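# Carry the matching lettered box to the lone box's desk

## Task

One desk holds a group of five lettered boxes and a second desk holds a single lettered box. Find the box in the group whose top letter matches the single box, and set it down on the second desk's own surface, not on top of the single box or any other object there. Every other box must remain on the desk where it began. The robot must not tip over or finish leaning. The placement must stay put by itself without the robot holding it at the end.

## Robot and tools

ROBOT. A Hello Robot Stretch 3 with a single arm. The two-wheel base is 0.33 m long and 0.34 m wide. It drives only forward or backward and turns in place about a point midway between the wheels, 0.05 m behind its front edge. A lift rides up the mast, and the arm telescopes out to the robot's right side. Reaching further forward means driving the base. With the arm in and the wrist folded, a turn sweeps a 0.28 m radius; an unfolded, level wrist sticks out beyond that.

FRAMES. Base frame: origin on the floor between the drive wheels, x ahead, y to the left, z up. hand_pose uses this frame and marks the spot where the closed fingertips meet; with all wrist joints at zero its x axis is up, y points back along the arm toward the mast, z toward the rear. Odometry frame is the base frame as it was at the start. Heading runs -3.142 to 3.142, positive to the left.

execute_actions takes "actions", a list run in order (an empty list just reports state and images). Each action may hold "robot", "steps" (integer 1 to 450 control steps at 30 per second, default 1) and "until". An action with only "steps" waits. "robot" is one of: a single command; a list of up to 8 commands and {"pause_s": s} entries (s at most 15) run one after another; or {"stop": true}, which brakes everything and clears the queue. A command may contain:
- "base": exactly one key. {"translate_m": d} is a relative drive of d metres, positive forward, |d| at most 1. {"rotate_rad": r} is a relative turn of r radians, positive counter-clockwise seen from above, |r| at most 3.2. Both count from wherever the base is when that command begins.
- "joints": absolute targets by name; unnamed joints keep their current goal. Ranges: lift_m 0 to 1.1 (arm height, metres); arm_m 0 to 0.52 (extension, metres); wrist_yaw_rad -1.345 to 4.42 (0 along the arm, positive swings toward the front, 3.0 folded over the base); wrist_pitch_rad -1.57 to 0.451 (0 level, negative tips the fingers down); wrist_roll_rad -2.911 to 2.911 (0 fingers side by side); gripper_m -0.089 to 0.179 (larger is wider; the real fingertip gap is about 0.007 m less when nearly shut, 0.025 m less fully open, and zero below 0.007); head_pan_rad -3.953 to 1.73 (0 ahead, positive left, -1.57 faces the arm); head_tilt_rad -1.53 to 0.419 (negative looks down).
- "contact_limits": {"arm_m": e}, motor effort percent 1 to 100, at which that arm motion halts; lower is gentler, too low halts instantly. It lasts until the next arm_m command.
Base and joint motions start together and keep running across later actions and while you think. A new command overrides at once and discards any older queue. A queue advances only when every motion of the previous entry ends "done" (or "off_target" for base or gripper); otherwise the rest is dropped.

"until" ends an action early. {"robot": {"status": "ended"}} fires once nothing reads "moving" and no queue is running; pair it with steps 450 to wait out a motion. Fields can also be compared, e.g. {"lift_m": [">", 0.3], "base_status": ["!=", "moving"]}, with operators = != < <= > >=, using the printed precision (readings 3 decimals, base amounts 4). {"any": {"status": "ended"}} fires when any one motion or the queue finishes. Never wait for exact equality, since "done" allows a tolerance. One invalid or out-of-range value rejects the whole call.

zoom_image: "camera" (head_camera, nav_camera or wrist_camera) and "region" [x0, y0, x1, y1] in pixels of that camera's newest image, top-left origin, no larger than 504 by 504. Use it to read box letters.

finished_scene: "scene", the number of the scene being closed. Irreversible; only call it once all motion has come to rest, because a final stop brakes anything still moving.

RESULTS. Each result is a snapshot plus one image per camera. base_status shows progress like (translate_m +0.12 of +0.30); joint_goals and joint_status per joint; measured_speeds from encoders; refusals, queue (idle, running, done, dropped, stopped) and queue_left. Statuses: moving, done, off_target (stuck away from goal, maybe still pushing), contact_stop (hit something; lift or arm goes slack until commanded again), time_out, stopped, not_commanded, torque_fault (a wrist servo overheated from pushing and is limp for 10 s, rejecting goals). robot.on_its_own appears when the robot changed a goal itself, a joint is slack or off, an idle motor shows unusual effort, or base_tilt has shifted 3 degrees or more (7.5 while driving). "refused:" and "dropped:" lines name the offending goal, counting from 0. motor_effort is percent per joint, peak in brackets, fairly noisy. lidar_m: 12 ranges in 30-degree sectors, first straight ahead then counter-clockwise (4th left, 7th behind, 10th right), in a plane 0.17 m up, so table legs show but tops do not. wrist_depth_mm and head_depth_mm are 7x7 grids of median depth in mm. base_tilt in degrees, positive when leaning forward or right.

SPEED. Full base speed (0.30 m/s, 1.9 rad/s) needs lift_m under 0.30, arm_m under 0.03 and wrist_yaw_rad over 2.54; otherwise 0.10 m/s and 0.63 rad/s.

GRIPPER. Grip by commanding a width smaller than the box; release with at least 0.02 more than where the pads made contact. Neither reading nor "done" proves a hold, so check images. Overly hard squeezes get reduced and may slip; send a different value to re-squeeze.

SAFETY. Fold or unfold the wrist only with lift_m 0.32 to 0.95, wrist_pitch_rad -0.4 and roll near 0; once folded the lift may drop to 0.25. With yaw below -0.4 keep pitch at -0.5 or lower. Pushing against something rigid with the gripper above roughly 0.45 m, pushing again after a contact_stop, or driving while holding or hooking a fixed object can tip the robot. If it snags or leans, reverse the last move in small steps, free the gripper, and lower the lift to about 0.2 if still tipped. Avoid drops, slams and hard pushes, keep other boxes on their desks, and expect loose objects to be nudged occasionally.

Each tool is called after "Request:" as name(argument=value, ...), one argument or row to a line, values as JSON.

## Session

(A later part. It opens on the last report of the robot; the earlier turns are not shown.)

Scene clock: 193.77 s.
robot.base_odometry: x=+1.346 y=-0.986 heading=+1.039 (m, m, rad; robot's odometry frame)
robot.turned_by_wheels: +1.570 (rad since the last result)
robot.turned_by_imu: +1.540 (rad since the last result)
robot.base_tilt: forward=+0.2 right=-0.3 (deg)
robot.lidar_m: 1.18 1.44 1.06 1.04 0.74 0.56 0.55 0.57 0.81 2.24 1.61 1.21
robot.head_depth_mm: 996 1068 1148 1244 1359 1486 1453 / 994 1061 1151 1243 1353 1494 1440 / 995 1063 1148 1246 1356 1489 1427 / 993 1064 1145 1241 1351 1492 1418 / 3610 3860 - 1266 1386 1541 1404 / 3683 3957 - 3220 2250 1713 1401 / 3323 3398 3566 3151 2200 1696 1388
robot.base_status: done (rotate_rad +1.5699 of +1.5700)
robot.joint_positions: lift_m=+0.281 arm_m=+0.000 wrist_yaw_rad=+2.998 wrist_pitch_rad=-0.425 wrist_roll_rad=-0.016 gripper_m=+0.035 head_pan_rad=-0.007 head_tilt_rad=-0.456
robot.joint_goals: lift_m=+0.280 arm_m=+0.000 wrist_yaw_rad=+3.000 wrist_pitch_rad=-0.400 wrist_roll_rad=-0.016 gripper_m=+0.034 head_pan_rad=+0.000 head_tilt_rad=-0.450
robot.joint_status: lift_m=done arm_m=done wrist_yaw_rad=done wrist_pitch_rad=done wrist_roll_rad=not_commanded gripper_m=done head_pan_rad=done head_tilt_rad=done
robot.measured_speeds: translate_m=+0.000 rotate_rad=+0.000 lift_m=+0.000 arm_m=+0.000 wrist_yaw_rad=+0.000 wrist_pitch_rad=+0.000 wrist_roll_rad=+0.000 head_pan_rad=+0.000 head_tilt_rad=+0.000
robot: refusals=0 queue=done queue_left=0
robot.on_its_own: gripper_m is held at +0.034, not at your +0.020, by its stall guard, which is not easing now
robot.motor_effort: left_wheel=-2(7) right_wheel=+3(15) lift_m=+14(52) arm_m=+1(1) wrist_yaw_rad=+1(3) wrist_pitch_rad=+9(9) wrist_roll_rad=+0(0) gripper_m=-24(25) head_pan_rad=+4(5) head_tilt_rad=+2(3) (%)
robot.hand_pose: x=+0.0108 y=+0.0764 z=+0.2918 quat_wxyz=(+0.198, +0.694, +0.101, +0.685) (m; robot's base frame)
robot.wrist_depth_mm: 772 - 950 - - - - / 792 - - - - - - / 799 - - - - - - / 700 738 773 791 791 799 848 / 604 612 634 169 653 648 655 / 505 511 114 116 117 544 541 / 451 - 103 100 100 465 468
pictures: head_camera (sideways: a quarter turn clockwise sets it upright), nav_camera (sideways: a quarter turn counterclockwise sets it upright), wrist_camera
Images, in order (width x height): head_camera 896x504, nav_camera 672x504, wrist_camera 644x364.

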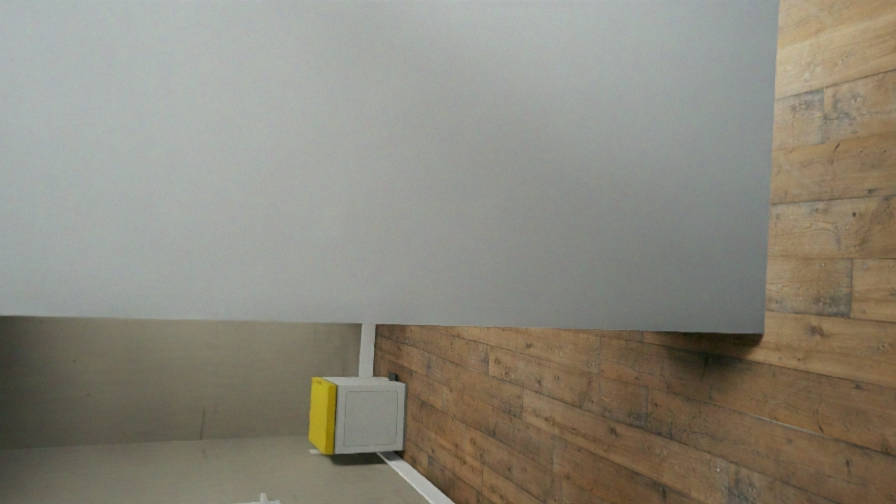

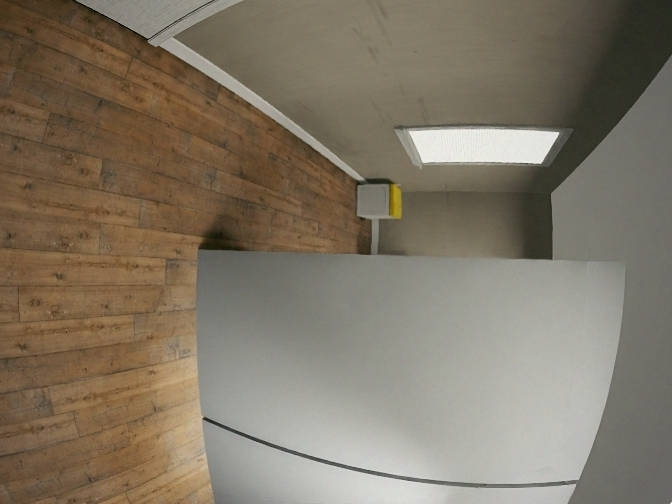

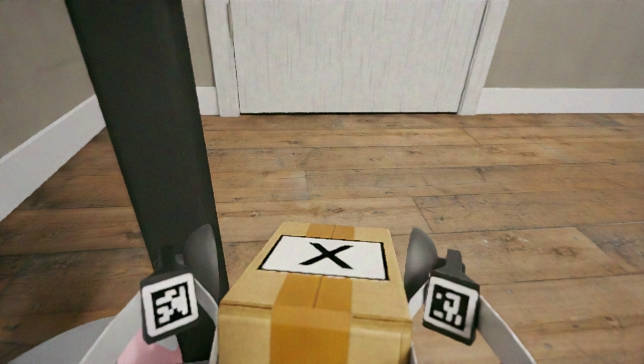

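Request:
execute_actions(
  actions=[
    {"robot":[{"base":{"rotate_rad":0.6}},{"base":{"translate_m":0.95}},{"base":{"rotate_rad":-0.6}},{"base":{"translate_m":1.0}},{"base":{"translate_m":0.72}},{"base":{"rotate_rad":-1.57}},{"base":{"translate_m":1.0}},{"base":{"translate_m":0.9}}],"steps":450,"until":{"robot":{"status":"ended"}}},
    {"steps":450,"until":{"robot":{"status":"ended"}}},
  ],
)

Scene clock: 227.77 s.
robot.base_odometry: x=+3.792 y=+0.483 heading=-0.531 (m, m, rad; robot's odometry frame)
robot.turned_by_wheels: -1.570 (rad since the last result)
robot.turned_by_imu: -1.543 (rad since the last result)
robot.base_tilt: forward=+0.2 right=-0.3 (deg)
robot.lidar_m: 1.44 1.10 1.68 1.16 1.66 2.12 2.31 1.62 1.01 1.38 1.04 1.18
robot.head_depth_mm: 1219 1311 1407 1467 1064 864 1462 / 1214 1310 1409 1462 1052 859 1436 / 1217 1305 1412 1479 1040 848 1425 / 1216 1304 1400 1470 1025 840 1407 / 1221 1305 1401 1462 1008 830 1408 / 1218 1300 1406 1432 1002 823 1400 / 1221 1303 1404 1406 987 815 1385
robot.base_status: done (translate_m +0.9000 of +0.9000)
robot.joint_positions: lift_m=+0.281 arm_m=+0.000 wrist_yaw_rad=+2.998 wrist_pitch_rad=-0.425 wrist_roll_rad=-0.016 gripper_m=+0.035 head_pan_rad=-0.007 head_tilt_rad=-0.456
robot.joint_goals: lift_m=+0.280 arm_m=+0.000 wrist_yaw_rad=+3.000 wrist_pitch_rad=-0.400 wrist_roll_rad=-0.016 gripper_m=+0.034 head_pan_rad=+0.000 head_tilt_rad=-0.450
robot.joint_status: lift_m=done arm_m=done wrist_yaw_rad=done wrist_pitch_rad=done wrist_roll_rad=not_commanded gripper_m=done head_pan_rad=done head_tilt_rad=done
robot.measured_speeds: translate_m=+0.000 rotate_rad=+0.000 lift_m=+0.000 arm_m=+0.000 wrist_yaw_rad=+0.000 wrist_pitch_rad=+0.000 wrist_roll_rad=+0.000 head_pan_rad=+0.000 head_tilt_rad=+0.000
robot: refusals=0 queue=done queue_left=0
robot.on_its_own: gripper_m is held at +0.034, not at your +0.020, by its stall guard, which is not easing now
robot.motor_effort: left_wheel=+1(8) right_wheel=-2(12) lift_m=+14(14) arm_m=+1(1) wrist_yaw_rad=+1(2) wrist_pitch_rad=+9(9) wrist_roll_rad=+0(0) gripper_m=-23(24) head_pan_rad=+3(4) head_tilt_rad=+2(2) (%)
robot.hand_pose: x=+0.0107 y=+0.0764 z=+0.2918 quat_wxyz=(+0.198, +0.694, +0.101, +0.685) (m; robot's base frame)
robot.wrist_depth_mm: - - - - - - - / - - - - - - - / 991 - - - - - - / 749 740 776 773 806 818 780 / 606 613 629 169 660 650 662 / 509 509 114 116 118 545 546 / 446 - 103 100 99 457 466
pictures: head_camera (sideways: a quarter turn clockwise sets it upright), nav_camera (sideways: a quarter turn counterclockwise sets it upright), wrist_camera
Images, in order (width x height): head_camera 896x504, nav_camera 672x504, wrist_camera 644x364.

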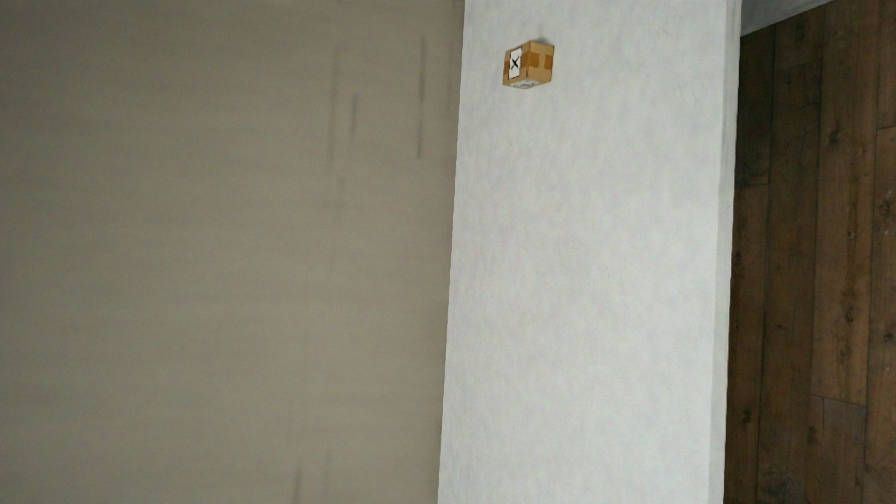

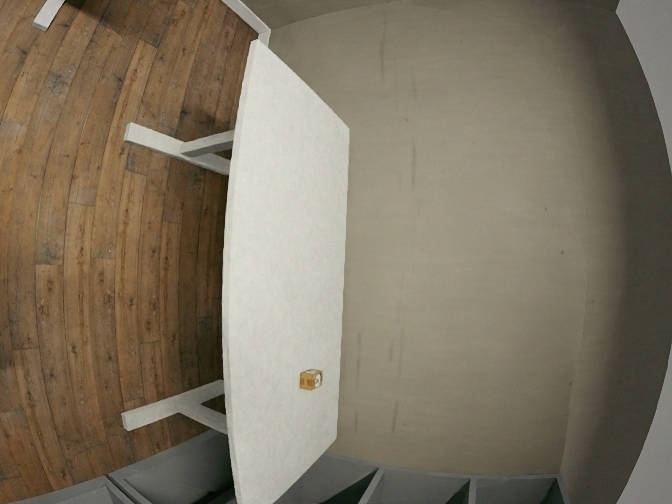

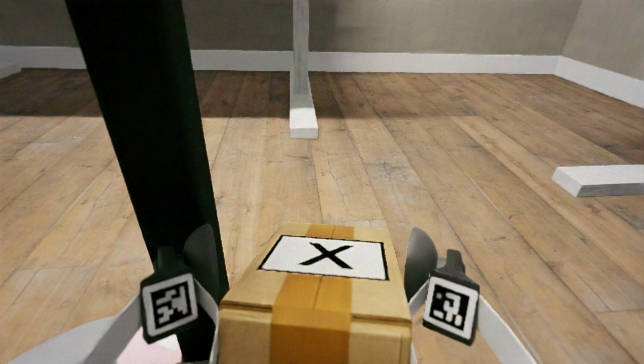

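Request:
execute_actions(
  actions=[
    {"robot":[{"base":{"rotate_rad":1.57},"joints":{"lift_m":0.9,"head_pan_rad":-1.57,"head_tilt_rad":-0.6}},{"joints":{"wrist_yaw_rad":0}},{"joints":{"arm_m":0.48,"wrist_pitch_rad":-0.3}}],"steps":450,"until":{"robot":{"status":"ended"}}},
  ],
)

Scene clock: 243.60 s.
robot.base_odometry: x=+3.792 y=+0.483 heading=+1.039 (m, m, rad; robot's odometry frame)
robot.turned_by_wheels: +1.570 (rad since the last result)
robot.turned_by_imu: +1.545 (rad since the last result)
robot.base_tilt: forward=+0.2 right=-0.3 (deg)
robot.lidar_m: 1.16 1.66 2.11 2.32 1.71 1.00 1.38 1.04 1.18 1.44 1.10 1.68
robot.head_depth_mm: 1217 1325 1450 1170 - - 1293 / 1215 1322 1440 - 865 1519 1316 / 1211 1323 - 1136 892 1553 1299 / 1221 1331 1410 1074 877 1541 1290 / 1216 1331 1434 1099 867 1527 1282 / 1219 1339 1429 1087 862 1507 1266 / 1223 1339 1433 1077 883 1502 1263
robot.base_status: done (rotate_rad +1.5699 of +1.5700)
robot.joint_positions: lift_m=+0.899 arm_m=+0.480 wrist_yaw_rad=+0.002 wrist_pitch_rad=-0.330 wrist_roll_rad=-0.016 gripper_m=+0.035 head_pan_rad=-1.563 head_tilt_rad=-0.593
robot.joint_goals: lift_m=+0.900 arm_m=+0.480 wrist_yaw_rad=+0.000 wrist_pitch_rad=-0.300 wrist_roll_rad=-0.016 gripper_m=+0.034 head_pan_rad=-1.570 head_tilt_rad=-0.600
robot.joint_status: lift_m=done arm_m=done wrist_yaw_rad=done wrist_pitch_rad=done wrist_roll_rad=not_commanded gripper_m=done head_pan_rad=done head_tilt_rad=done
robot.measured_speeds: translate_m=+0.000 rotate_rad=+0.000 lift_m=+0.000 arm_m=+0.000 wrist_yaw_rad=+0.000 wrist_pitch_rad=+0.000 wrist_roll_rad=+0.000 head_pan_rad=+0.000 head_tilt_rad=+0.000
robot: refusals=0 queue=done queue_left=0
robot.on_its_own: gripper_m is held at +0.034, not at your +0.020, by its stall guard, which is not easing now
robot.motor_effort: left_wheel=-2(6) right_wheel=+4(12) lift_m=+49(53) arm_m=+3(3) wrist_yaw_rad=-3(5) wrist_pitch_rad=+12(13) wrist_roll_rad=+0(0) gripper_m=-25(24) head_pan_rad=-3(44) head_tilt_rad=-1(14) (%)
robot.hand_pose: x=-0.0211 y=-0.8593 z=+0.9322 quat_wxyz=(+0.703, +0.118, -0.691, -0.115) (m; robot's base frame)
robot.wrist_depth_mm: 658 664 656 652 650 640 642 / 708 708 696 703 714 680 680 / 775 767 753 749 752 741 727 / 677 692 712 717 739 770 772 / 522 529 546 169 582 572 585 / 430 436 115 116 118 458 428 / 363 359 104 101 99 383 388
pictures: head_camera (sideways: a quarter turn clockwise sets it upright), nav_camera (sideways: a quarter turn counterclockwise sets it upright), wrist_camera
Images, in order (width x height): head_camera 896x504, nav_camera 672x504, wrist_camera 644x364.

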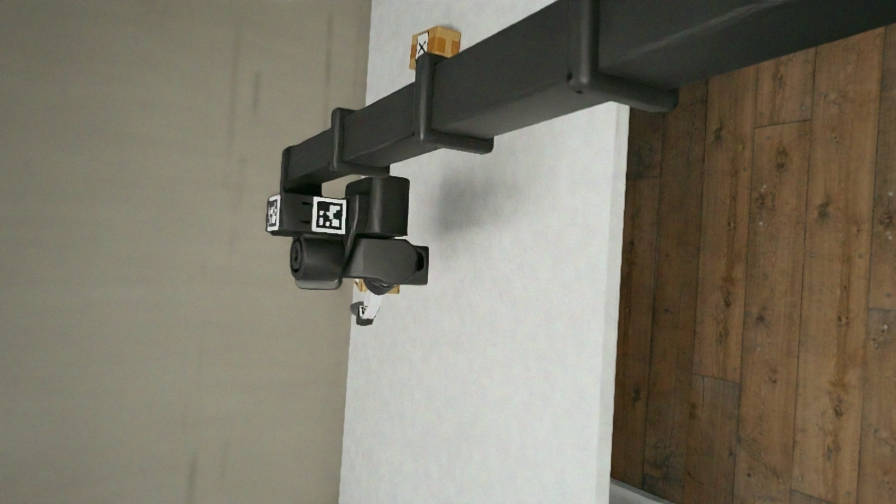

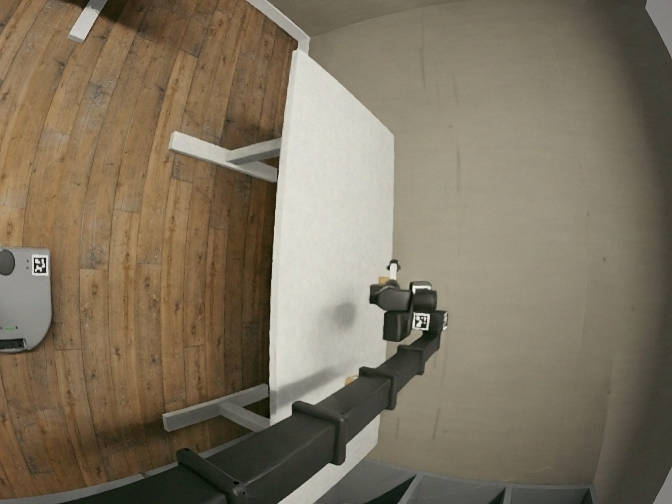

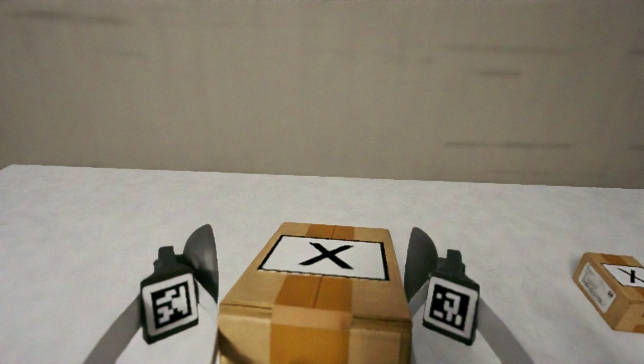

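Request:
execute_actions(
  actions=[
    {"robot":[{"joints":{"lift_m":0.715}},{"joints":{"gripper_m":0.13}},{"joints":{"lift_m":0.8}},{"joints":{"arm_m":0.1}}],"steps":400,"until":{"robot":{"status":"ended"}}},
  ],
)

Request:
finished_scene(
  scene=1,
)

Scene clock: 257.37 s.
robot.base_odometry: x=+3.792 y=+0.483 heading=+1.039 (m, m, rad; robot's odometry frame)
robot.turned_by_wheels: +0.000 (rad since the last result)
robot.turned_by_imu: +0.000 (rad since the last result)
robot.base_tilt: forward=+0.2 right=-0.3 (deg)
robot.lidar_m: 1.15 1.67 2.12 2.31 1.71 1.01 1.38 1.04 1.18 1.44 1.10 1.68
robot.head_depth_mm: 1216 1321 1452 1123 879 1592 - / 1220 1323 1445 1157 896 1665 - / 1222 1327 1442 1137 883 - - / 1217 1331 1443 1115 882 - - / 1219 1334 1428 1105 871 1519 1280 / 1221 1333 1432 1089 862 1515 1275 / 1227 1339 1440 1075 882 1493 1262
robot.base_status: done (rotate_rad +1.5699 of +1.5700)
robot.joint_positions: lift_m=+0.799 arm_m=+0.100 wrist_yaw_rad=+0.002 wrist_pitch_rad=-0.320 wrist_roll_rad=-0.016 gripper_m=+0.130 head_pan_rad=-1.563 head_tilt_rad=-0.593
robot.joint_goals: lift_m=+0.800 arm_m=+0.100 wrist_yaw_rad=+0.000 wrist_pitch_rad=-0.300 wrist_roll_rad=-0.016 gripper_m=+0.130 head_pan_rad=-1.570 head_tilt_rad=-0.600
robot.joint_status: lift_m=done arm_m=done wrist_yaw_rad=done wrist_pitch_rad=done wrist_roll_rad=not_commanded gripper_m=done head_pan_rad=done head_tilt_rad=done
robot.measured_speeds: translate_m=+0.000 rotate_rad=+0.000 lift_m=+0.000 arm_m=+0.000 wrist_yaw_rad=+0.000 wrist_pitch_rad=+0.000 wrist_roll_rad=+0.000 head_pan_rad=+0.000 head_tilt_rad=+0.000
robot: refusals=0 queue=done queue_left=0
robot.motor_effort: left_wheel=-2(2) right_wheel=+4(4) lift_m=+49(51) arm_m=-4(2) wrist_yaw_rad=-2(3) wrist_pitch_rad=+7(11) wrist_roll_rad=+0(0) gripper_m=+0(98) head_pan_rad=-3(3) head_tilt_rad=-4(2) (%)
robot.hand_pose: x=-0.0211 y=-0.4809 z=+0.8346 quat_wxyz=(+0.704, +0.114, -0.692, -0.111) (m; robot's base frame)
robot.wrist_depth_mm: - - - - 992 976 990 / - - - - - - - / 696 707 732 769 782 751 848 / 485 494 504 486 529 541 555 / 371 397 382 393 398 408 415 / - - - - - - 810 / - - - - - - -
pictures: head_camera (sideways: a quarter turn clockwise sets it upright), nav_camera (sideways: a quarter turn counterclockwise sets it upright), wrist_camera
Images, in order (width x height): head_camera 896x504, nav_camera 672x504, wrist_camera 644x364.

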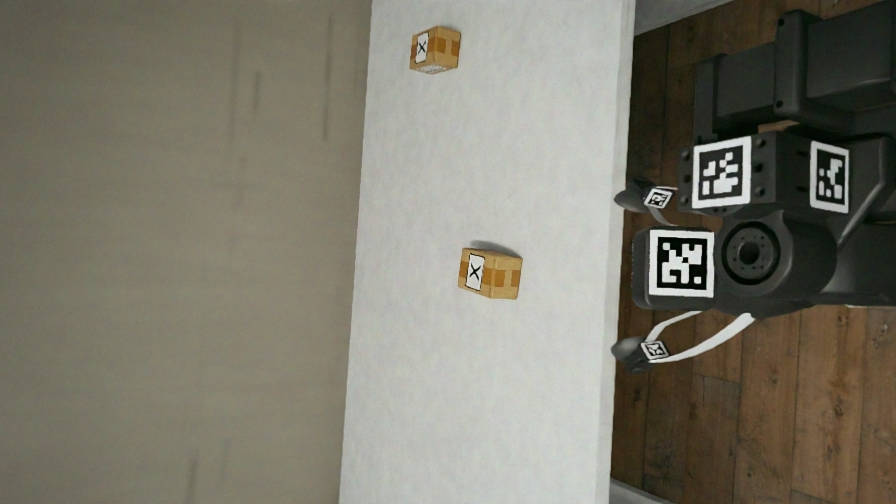

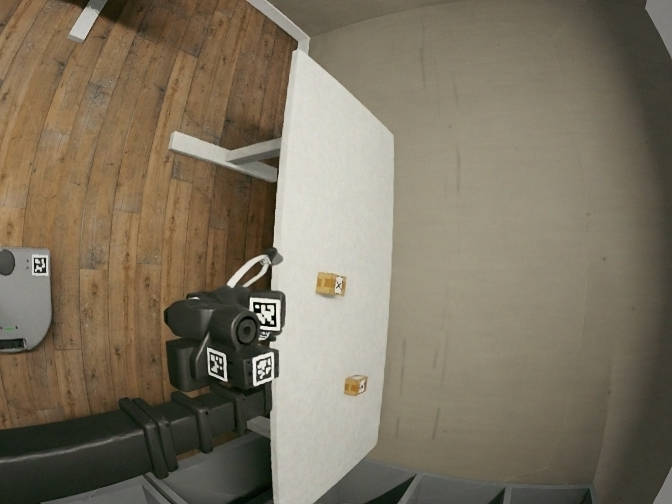

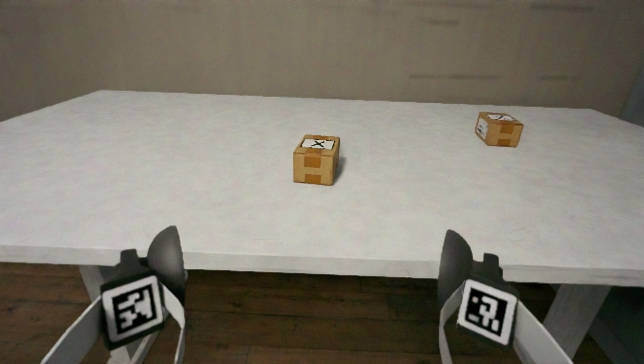

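The scene is finished: the task was done.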